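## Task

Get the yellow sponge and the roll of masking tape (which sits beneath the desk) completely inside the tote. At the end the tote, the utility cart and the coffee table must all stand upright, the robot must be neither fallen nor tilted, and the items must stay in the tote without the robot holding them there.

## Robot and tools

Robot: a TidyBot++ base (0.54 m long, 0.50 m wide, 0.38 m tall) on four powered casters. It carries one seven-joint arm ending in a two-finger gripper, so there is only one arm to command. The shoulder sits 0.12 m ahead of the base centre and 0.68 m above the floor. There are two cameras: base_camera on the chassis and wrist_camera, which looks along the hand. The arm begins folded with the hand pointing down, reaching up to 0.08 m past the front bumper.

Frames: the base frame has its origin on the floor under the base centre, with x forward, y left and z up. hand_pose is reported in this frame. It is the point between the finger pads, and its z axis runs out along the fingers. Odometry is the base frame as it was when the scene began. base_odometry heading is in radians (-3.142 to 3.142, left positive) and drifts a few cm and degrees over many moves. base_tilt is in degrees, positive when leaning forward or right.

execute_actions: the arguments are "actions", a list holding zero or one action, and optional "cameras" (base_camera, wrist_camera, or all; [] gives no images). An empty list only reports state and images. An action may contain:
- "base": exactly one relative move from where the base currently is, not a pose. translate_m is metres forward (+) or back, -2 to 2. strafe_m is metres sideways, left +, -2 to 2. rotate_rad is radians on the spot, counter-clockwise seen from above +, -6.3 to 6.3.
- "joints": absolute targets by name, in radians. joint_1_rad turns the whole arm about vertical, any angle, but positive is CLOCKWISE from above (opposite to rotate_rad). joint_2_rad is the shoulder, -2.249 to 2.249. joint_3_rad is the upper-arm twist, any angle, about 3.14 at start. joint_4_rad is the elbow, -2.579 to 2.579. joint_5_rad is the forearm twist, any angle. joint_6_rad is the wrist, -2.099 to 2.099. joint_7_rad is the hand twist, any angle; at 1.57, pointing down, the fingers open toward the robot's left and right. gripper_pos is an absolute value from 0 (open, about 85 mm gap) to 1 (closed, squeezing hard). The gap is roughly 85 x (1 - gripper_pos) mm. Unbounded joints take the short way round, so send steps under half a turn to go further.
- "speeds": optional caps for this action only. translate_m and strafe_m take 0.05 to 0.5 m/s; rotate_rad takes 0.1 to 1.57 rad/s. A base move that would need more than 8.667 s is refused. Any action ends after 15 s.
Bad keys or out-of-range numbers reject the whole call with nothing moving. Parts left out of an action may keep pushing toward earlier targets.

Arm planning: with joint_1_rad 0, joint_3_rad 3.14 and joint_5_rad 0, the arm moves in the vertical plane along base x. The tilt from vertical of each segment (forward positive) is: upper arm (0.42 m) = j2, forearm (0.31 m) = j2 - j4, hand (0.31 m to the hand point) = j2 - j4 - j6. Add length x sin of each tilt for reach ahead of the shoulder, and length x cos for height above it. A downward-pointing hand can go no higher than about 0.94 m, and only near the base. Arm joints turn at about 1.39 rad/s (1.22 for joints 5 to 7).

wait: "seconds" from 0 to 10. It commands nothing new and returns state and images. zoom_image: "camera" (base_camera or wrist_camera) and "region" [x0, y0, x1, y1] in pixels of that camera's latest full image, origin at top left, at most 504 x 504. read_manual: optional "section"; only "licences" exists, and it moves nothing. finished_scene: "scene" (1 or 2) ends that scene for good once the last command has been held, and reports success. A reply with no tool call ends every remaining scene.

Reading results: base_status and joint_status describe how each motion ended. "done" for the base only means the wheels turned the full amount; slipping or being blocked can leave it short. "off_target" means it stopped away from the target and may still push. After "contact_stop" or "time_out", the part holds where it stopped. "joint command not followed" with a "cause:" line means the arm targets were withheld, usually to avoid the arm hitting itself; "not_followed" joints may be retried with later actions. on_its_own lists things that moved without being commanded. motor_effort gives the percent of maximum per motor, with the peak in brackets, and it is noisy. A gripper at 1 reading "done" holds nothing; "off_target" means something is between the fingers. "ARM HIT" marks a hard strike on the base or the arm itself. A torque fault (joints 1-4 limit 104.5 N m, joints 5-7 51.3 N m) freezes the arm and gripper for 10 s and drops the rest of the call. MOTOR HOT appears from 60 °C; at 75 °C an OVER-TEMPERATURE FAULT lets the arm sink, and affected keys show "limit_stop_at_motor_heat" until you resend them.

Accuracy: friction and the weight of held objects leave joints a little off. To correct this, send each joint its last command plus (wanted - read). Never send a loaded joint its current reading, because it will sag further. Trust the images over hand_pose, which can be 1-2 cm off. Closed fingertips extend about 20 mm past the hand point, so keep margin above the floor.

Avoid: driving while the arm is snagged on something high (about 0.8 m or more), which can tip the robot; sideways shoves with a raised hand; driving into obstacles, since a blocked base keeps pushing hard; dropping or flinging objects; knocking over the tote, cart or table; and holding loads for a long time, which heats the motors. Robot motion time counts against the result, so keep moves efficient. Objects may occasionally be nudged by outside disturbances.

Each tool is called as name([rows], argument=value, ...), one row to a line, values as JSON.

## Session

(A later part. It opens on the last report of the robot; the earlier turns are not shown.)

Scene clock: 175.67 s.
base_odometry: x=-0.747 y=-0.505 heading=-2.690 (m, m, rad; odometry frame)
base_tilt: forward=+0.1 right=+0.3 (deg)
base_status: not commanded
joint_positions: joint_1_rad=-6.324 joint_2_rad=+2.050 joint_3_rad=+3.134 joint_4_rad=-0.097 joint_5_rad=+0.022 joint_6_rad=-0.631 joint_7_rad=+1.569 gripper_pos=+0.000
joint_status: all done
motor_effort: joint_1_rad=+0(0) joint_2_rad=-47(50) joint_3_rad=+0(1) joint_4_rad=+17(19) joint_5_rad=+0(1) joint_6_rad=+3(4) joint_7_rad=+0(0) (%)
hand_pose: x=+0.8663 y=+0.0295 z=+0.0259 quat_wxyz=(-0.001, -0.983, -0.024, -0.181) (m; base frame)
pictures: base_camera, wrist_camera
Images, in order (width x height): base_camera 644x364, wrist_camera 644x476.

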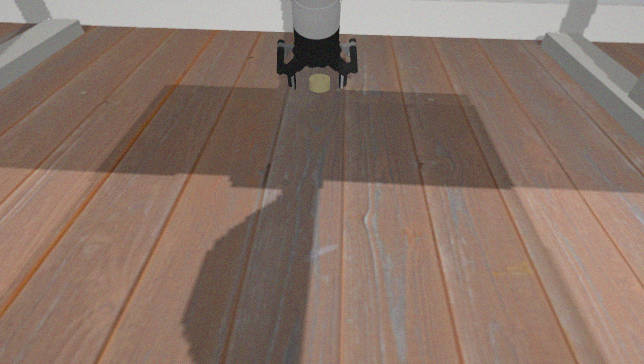

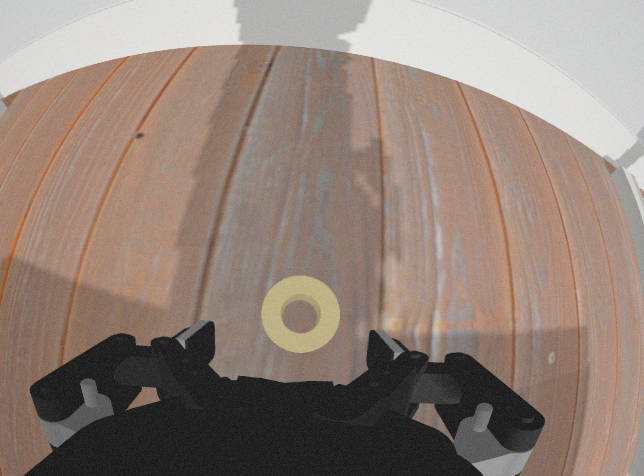

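execute_actions([
  {"base": {"translate_m": 0.015}, "speeds": {"translate_m": 0.1}},
])

zoom_image(camera="base_camera", region=[260, 30, 380, 110])

Scene clock: 178.53 s.
base_odometry: x=-0.760 y=-0.511 heading=-2.690 (m, m, rad; odometry frame)
base_tilt: forward=+0.0 right=+0.3 (deg)
base_status: done
joint_positions: joint_1_rad=-6.324 joint_2_rad=+2.046 joint_3_rad=+3.134 joint_4_rad=-0.097 joint_5_rad=+0.022 joint_6_rad=-0.631 joint_7_rad=+1.569 gripper_pos=+0.000
joint_status: not commanded
motor_effort: joint_1_rad=+1(2) joint_2_rad=-48(50) joint_3_rad=+0(1) joint_4_rad=+18(19) joint_5_rad=-1(0) joint_6_rad=+2(3) joint_7_rad=+0(1) (%)
hand_pose: x=+0.8690 y=+0.0297 z=+0.0289 quat_wxyz=(-0.001, -0.983, -0.024, -0.183) (m; base frame)
pictures: base_camera, wrist_camera
Images, in order (width x height): base_camera 644x364, wrist_camera 644x476.

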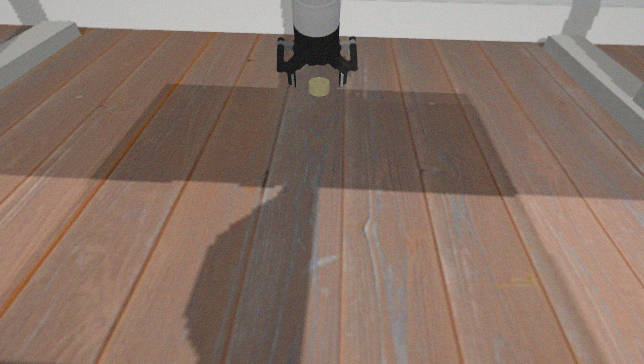

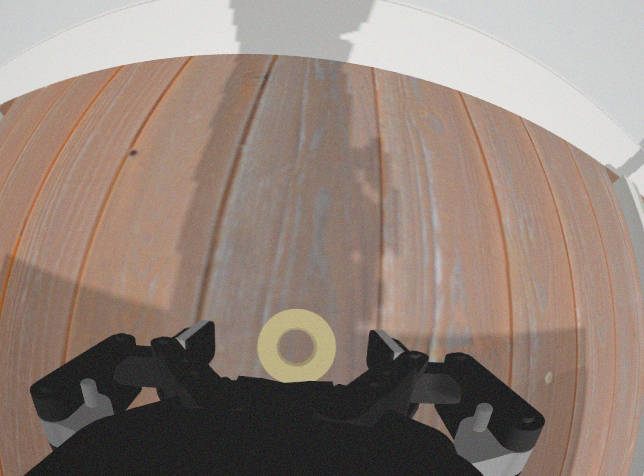

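Region (260, 30, 380, 110) of base_camera's 644x364 image, scaled by 4.200.

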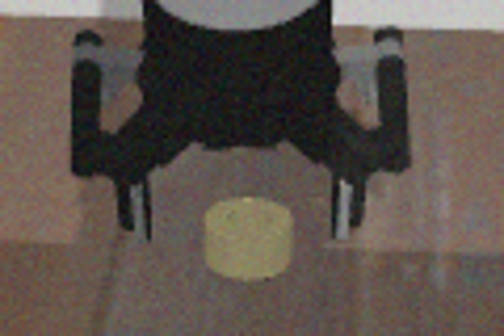

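execute_actions([
  {"joints": {"joint_2_rad": 2.057}},
], cameras=[])

execute_actions([
  {"joints": {"gripper_pos": 1.0}},
])

zoom_image(camera="base_camera", region=[260, 30, 380, 110])

Scene clock: 184.20 s.
base_odometry: x=-0.760 y=-0.511 heading=-2.690 (m, m, rad; odometry frame)
base_tilt: forward=+0.1 right=+0.3 (deg)
base_status: not commanded
joint_positions: joint_1_rad=-6.324 joint_2_rad=+2.049 joint_3_rad=+3.134 joint_4_rad=-0.097 joint_5_rad=+0.022 joint_6_rad=-0.631 joint_7_rad=+1.569 gripper_pos=+0.000
joint_status: all done
motor_effort: joint_1_rad=+0(0) joint_2_rad=-48(49) joint_3_rad=+0(1) joint_4_rad=+18(18) joint_5_rad=-1(1) joint_6_rad=+3(3) joint_7_rad=+0(0) (%)
hand_pose: x=+0.8668 y=+0.0296 z=+0.0264 quat_wxyz=(-0.001, -0.983, -0.024, -0.181) (m; base frame)
pictures: none
No camera images: the call's "cameras" was empty. Leave "cameras" out to get every camera's image.

Scene clock: 185.30 s.
base_odometry: x=-0.760 y=-0.511 heading=-2.690 (m, m, rad; odometry frame)
base_tilt: forward=+0.1 right=+0.3 (deg)
base_status: not commanded
joint_positions: joint_1_rad=-6.325 joint_2_rad=+2.048 joint_3_rad=+3.134 joint_4_rad=-0.095 joint_5_rad=+0.020 joint_6_rad=-0.629 joint_7_rad=+1.569 gripper_pos=+0.594
joint_status: gripper_pos off_target (ended at +0.594, target +1.000)
motor_effort: joint_1_rad=+0(2) joint_2_rad=-47(49) joint_3_rad=+0(1) joint_4_rad=+18(19) joint_5_rad=+0(0) joint_6_rad=+3(3) joint_7_rad=+0(0) (%)
hand_pose: x=+0.8687 y=+0.0305 z=+0.0280 quat_wxyz=(+0.000, -0.983, -0.024, -0.183) (m; base frame)
pictures: base_camera, wrist_camera
Images, in order (width x height): base_camera 644x364, wrist_camera 644x476.

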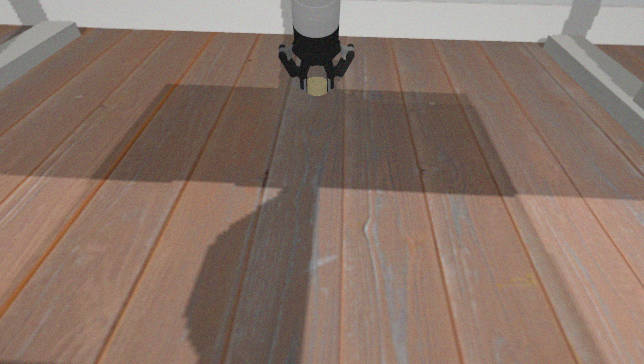

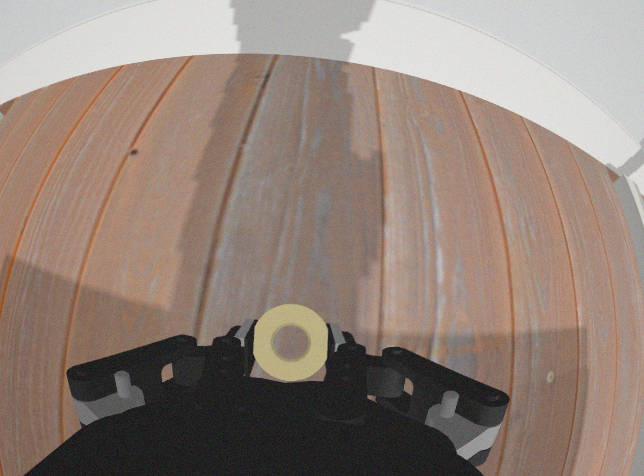

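Region (260, 30, 380, 110) of base_camera's 644x364 image, scaled by 4.200.

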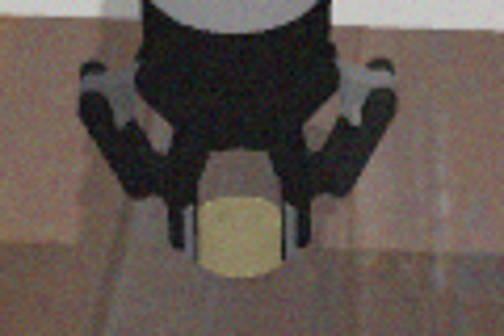

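execute_actions([
  {"joints": {"joint_2_rad": 1.97}},
], cameras=[])

execute_actions([
  {"base": {"translate_m": -0.7}},
])

Scene clock: 196.63 s.
base_odometry: x=-0.760 y=-0.511 heading=-2.690 (m, m, rad; odometry frame)
base_tilt: forward=+0.1 right=+0.3 (deg)
base_status: not commanded
joint_positions: joint_1_rad=-6.325 joint_2_rad=+1.969 joint_3_rad=+3.134 joint_4_rad=-0.092 joint_5_rad=+0.020 joint_6_rad=-0.629 joint_7_rad=+1.569 gripper_pos=+0.594
joint_status: all done
motor_effort: joint_1_rad=+0(0) joint_2_rad=-50(53) joint_3_rad=+0(0) joint_4_rad=+19(20) joint_5_rad=+0(0) joint_6_rad=+3(4) joint_7_rad=+0(0) (%)
hand_pose: x=+0.9194 y=+0.0326 z=+0.0906 quat_wxyz=(+0.000, -0.974, -0.024, -0.224) (m; base frame)
pictures: none
No camera images: the call's "cameras" was empty. Leave "cameras" out to get every camera's image.

Scene clock: 199.60 s.
base_odometry: x=-0.130 y=-0.207 heading=-2.691 (m, m, rad; odometry frame)
base_tilt: forward=+0.1 right=+0.3 (deg)
base_status: done
joint_positions: joint_1_rad=-6.327 joint_2_rad=+1.970 joint_3_rad=+3.134 joint_4_rad=-0.092 joint_5_rad=+0.020 joint_6_rad=-0.629 joint_7_rad=+1.569 gripper_pos=+0.594
joint_status: not commanded
motor_effort: joint_1_rad=+0(4) joint_2_rad=-50(52) joint_3_rad=+0(1) joint_4_rad=+19(20) joint_5_rad=+0(0) joint_6_rad=+4(4) joint_7_rad=+0(1) (%)
hand_pose: x=+0.9191 y=+0.0343 z=+0.0902 quat_wxyz=(+0.000, -0.974, -0.025, -0.224) (m; base frame)
pictures: base_camera, wrist_camera
Images, in order (width x height): base_camera 644x364, wrist_camera 644x476.

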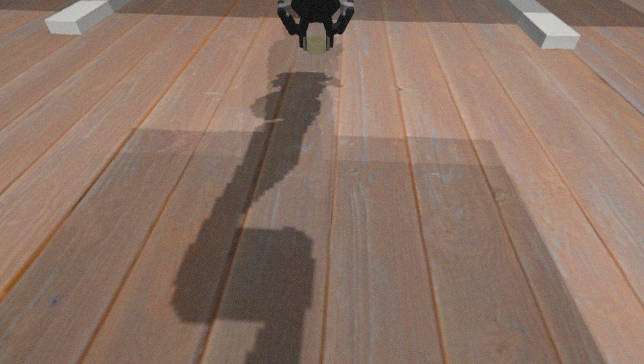

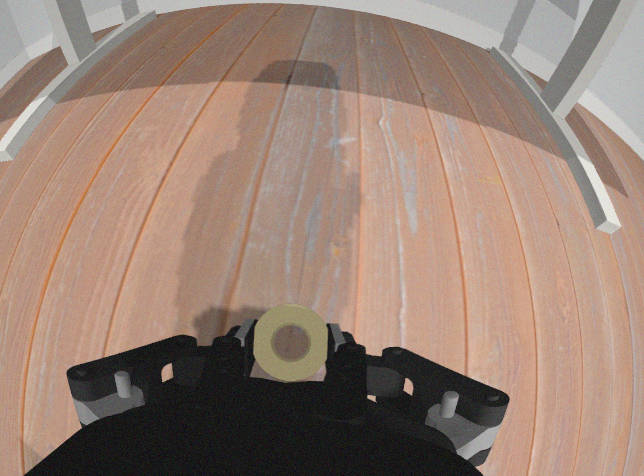

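execute_actions([
  {"base": {"rotate_rad": 1.546}, "joints": {"joint_1_rad": 0.015, "joint_2_rad": 1.09, "joint_4_rad": -1.74, "joint_6_rad": -0.31, "joint_7_rad": 1.04}},
], cameras=["base_camera"])

execute_actions([
  {"base": {"translate_m": 0.5}},
])

Scene clock: 207.07 s.
base_odometry: x=-0.130 y=-0.207 heading=-1.145 (m, m, rad; odometry frame)
base_tilt: forward=+0.1 right=+0.3 (deg)
base_status: done
joint_positions: joint_1_rad=-6.280 joint_2_rad=+1.098 joint_3_rad=+3.127 joint_4_rad=-1.717 joint_5_rad=+0.017 joint_6_rad=-0.334 joint_7_rad=+1.061 gripper_pos=+0.594
joint_status: all done
motor_effort: joint_1_rad=+0(12) joint_2_rad=-38(51) joint_3_rad=-1(5) joint_4_rad=+6(19) joint_5_rad=-1(1) joint_6_rad=+0(3) joint_7_rad=+0(0) (%)
hand_pose: x=+0.5922 y=+0.0064 z=+0.2646 quat_wxyz=(+0.003, -0.970, +0.243, +0.004) (m; base frame)
pictures: base_camera
Images, in order (width x height): base_camera 644x364.

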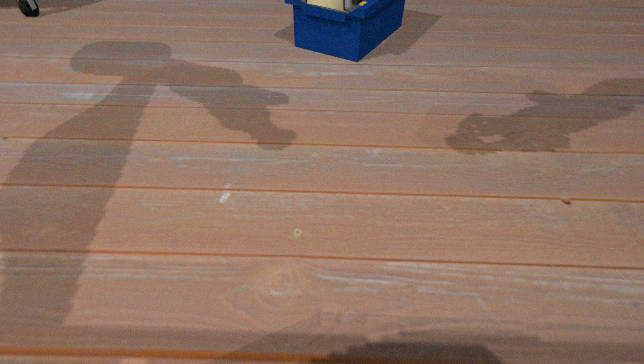

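Scene clock: 209.43 s.
base_odometry: x=+0.077 y=-0.662 heading=-1.144 (m, m, rad; odometry frame)
base_tilt: forward=+0.0 right=+0.3 (deg)
base_status: done
joint_positions: joint_1_rad=-6.280 joint_2_rad=+1.097 joint_3_rad=+3.127 joint_4_rad=-1.723 joint_5_rad=+0.017 joint_6_rad=-0.328 joint_7_rad=+1.061 gripper_pos=+0.594
joint_status: not commanded
motor_effort: joint_1_rad=+0(1) joint_2_rad=-38(40) joint_3_rad=+0(1) joint_4_rad=+6(8) joint_5_rad=-1(1) joint_6_rad=+0(1) joint_7_rad=+0(0) (%)
hand_pose: x=+0.5907 y=+0.0064 z=+0.2643 quat_wxyz=(+0.003, -0.970, +0.243, +0.004) (m; base frame)
pictures: base_camera, wrist_camera
Images, in order (width x height): base_camera 644x364, wrist_camera 644x476.

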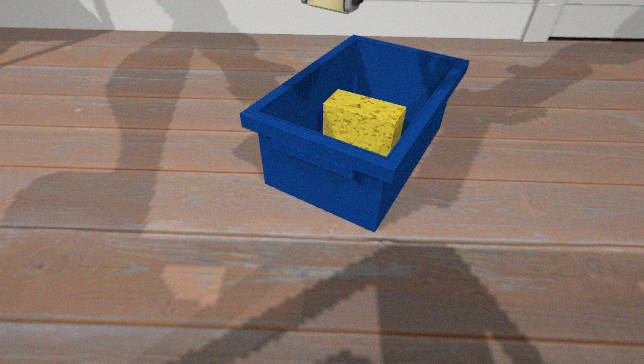

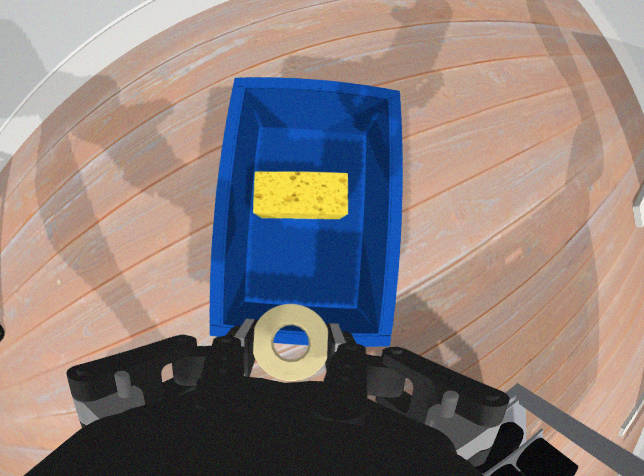

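execute_actions([
  {"joints": {"joint_2_rad": 1.374, "joint_4_rad": -1.48, "joint_6_rad": -0.243}},
])

Scene clock: 215.37 s.
base_odometry: x=+0.077 y=-0.662 heading=-1.144 (m, m, rad; odometry frame)
base_tilt: forward=+0.1 right=+0.3 (deg)
base_status: not commanded
joint_positions: joint_1_rad=-6.280 joint_2_rad=+1.377 joint_3_rad=+3.127 joint_4_rad=-1.505 joint_5_rad=+0.017 joint_6_rad=-0.266 joint_7_rad=+1.061 gripper_pos=+0.594
joint_status: all done
motor_effort: joint_1_rad=+0(0) joint_2_rad=-40(43) joint_3_rad=-1(0) joint_4_rad=+5(7) joint_5_rad=+0(1) joint_6_rad=+0(1) joint_7_rad=+0(0) (%)
hand_pose: x=+0.6105 y=+0.0071 z=+0.1481 quat_wxyz=(+0.004, -0.970, +0.244, +0.004) (m; base frame)
pictures: base_camera, wrist_camera
Images, in order (width x height): base_camera 644x364, wrist_camera 644x476.

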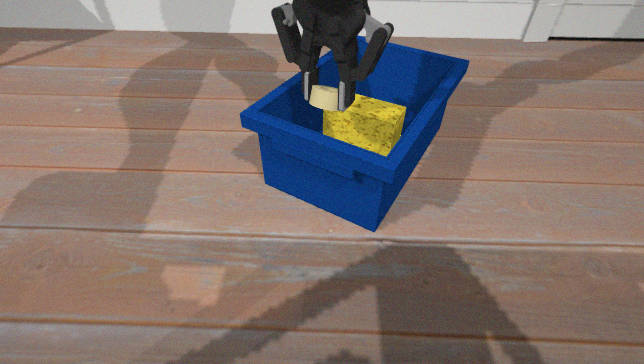

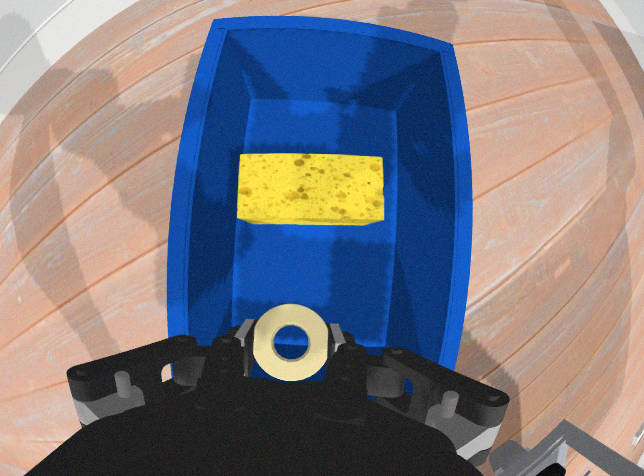

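execute_actions([
  {"joints": {"joint_1_rad": 0.048, "joint_2_rad": 1.608, "joint_4_rad": -1.272, "joint_6_rad": -0.212}},
])

Scene clock: 221.23 s.
base_odometry: x=+0.077 y=-0.662 heading=-1.144 (m, m, rad; odometry frame)
base_tilt: forward=+0.1 right=+0.3 (deg)
base_status: not commanded
joint_positions: joint_1_rad=-6.252 joint_2_rad=+1.611 joint_3_rad=+3.127 joint_4_rad=-1.295 joint_5_rad=+0.017 joint_6_rad=-0.235 joint_7_rad=+1.061 gripper_pos=+0.594
joint_status: all done
motor_effort: joint_1_rad=+0(1) joint_2_rad=-40(43) joint_3_rad=-1(0) joint_4_rad=+4(5) joint_5_rad=+0(1) joint_6_rad=+0(0) joint_7_rad=+0(0) (%)
hand_pose: x=+0.6126 y=-0.0066 z=+0.0479 quat_wxyz=(+0.005, -0.966, +0.259, +0.001) (m; base frame)
pictures: base_camera, wrist_camera
Images, in order (width x height): base_camera 644x364, wrist_camera 644x476.

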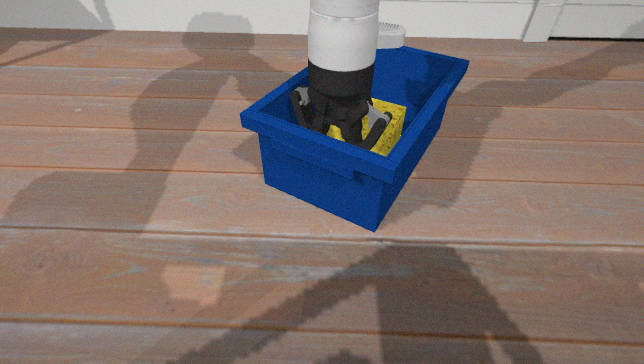

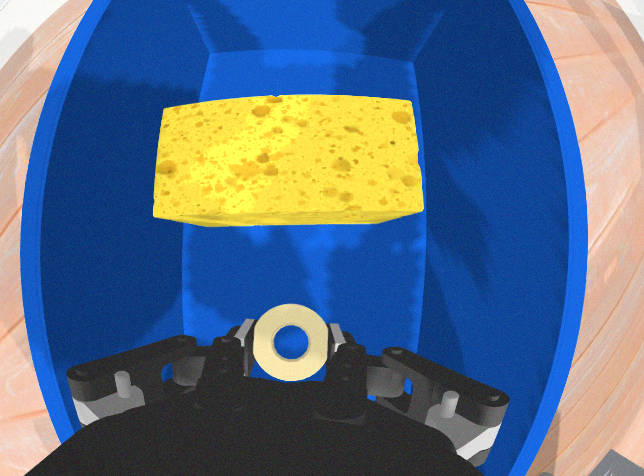

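execute_actions([
  {"joints": {"gripper_pos": 0.4}},
], cameras=["wrist_camera"])

execute_actions([
  {"joints": {"joint_2_rad": 1.2, "joint_4_rad": -1.66, "joint_6_rad": -0.31}},
])

Scene clock: 224.17 s.
base_odometry: x=+0.077 y=-0.662 heading=-1.144 (m, m, rad; odometry frame)
base_tilt: forward=+0.1 right=+0.3 (deg)
base_status: not commanded
joint_positions: joint_1_rad=-6.252 joint_2_rad=+1.611 joint_3_rad=+3.127 joint_4_rad=-1.295 joint_5_rad=+0.017 joint_6_rad=-0.235 joint_7_rad=+1.061 gripper_pos=+0.400
joint_status: all done
motor_effort: joint_1_rad=+0(0) joint_2_rad=-40(41) joint_3_rad=-1(0) joint_4_rad=+5(4) joint_5_rad=-1(0) joint_6_rad=+0(0) joint_7_rad=+0(0) (%)
hand_pose: x=+0.6126 y=-0.0066 z=+0.0479 quat_wxyz=(+0.005, -0.966, +0.259, +0.001) (m; base frame)
pictures: wrist_camera
Images, in order (width x height): wrist_camera 644x476.

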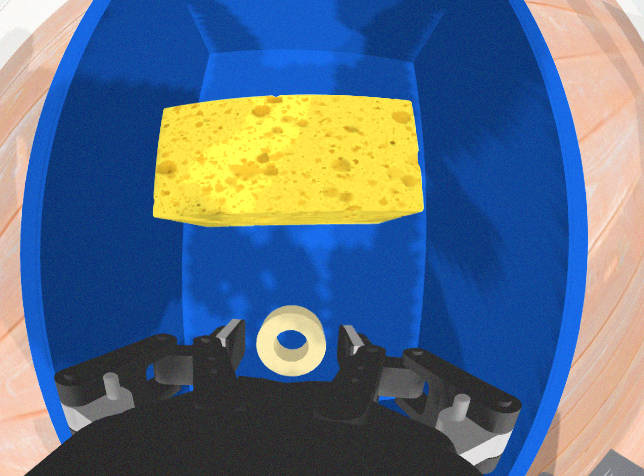

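Scene clock: 225.77 s.
base_odometry: x=+0.077 y=-0.662 heading=-1.144 (m, m, rad; odometry frame)
base_tilt: forward=+0.1 right=+0.3 (deg)
base_status: not commanded
joint_positions: joint_1_rad=-6.252 joint_2_rad=+1.202 joint_3_rad=+3.127 joint_4_rad=-1.636 joint_5_rad=+0.017 joint_6_rad=-0.288 joint_7_rad=+1.061 gripper_pos=+0.400
joint_status: all done
motor_effort: joint_1_rad=+0(0) joint_2_rad=-39(43) joint_3_rad=+0(1) joint_4_rad=+4(8) joint_5_rad=-1(0) joint_6_rad=+0(1) joint_7_rad=+0(0) (%)
hand_pose: x=+0.6102 y=-0.0069 z=+0.2225 quat_wxyz=(+0.006, -0.966, +0.257, -0.007) (m; base frame)
pictures: base_camera, wrist_camera
Images, in order (width x height): base_camera 644x364, wrist_camera 644x476.

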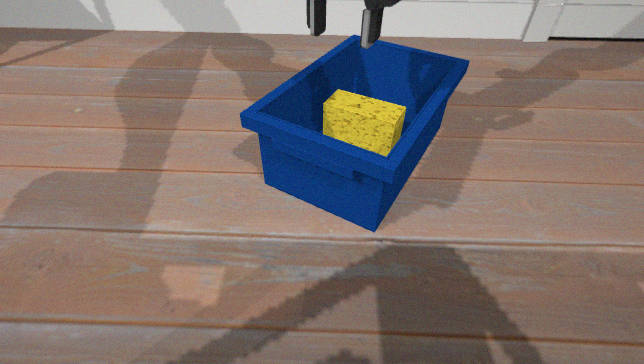

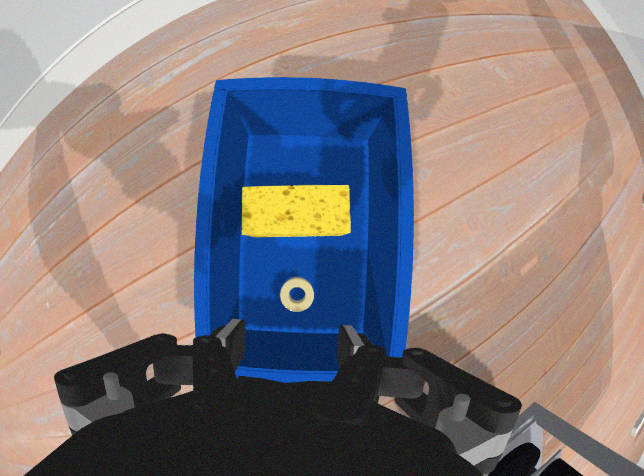

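Both items are inside the tote.

finished_scene(scene=1)

The scene is finished: the task was done.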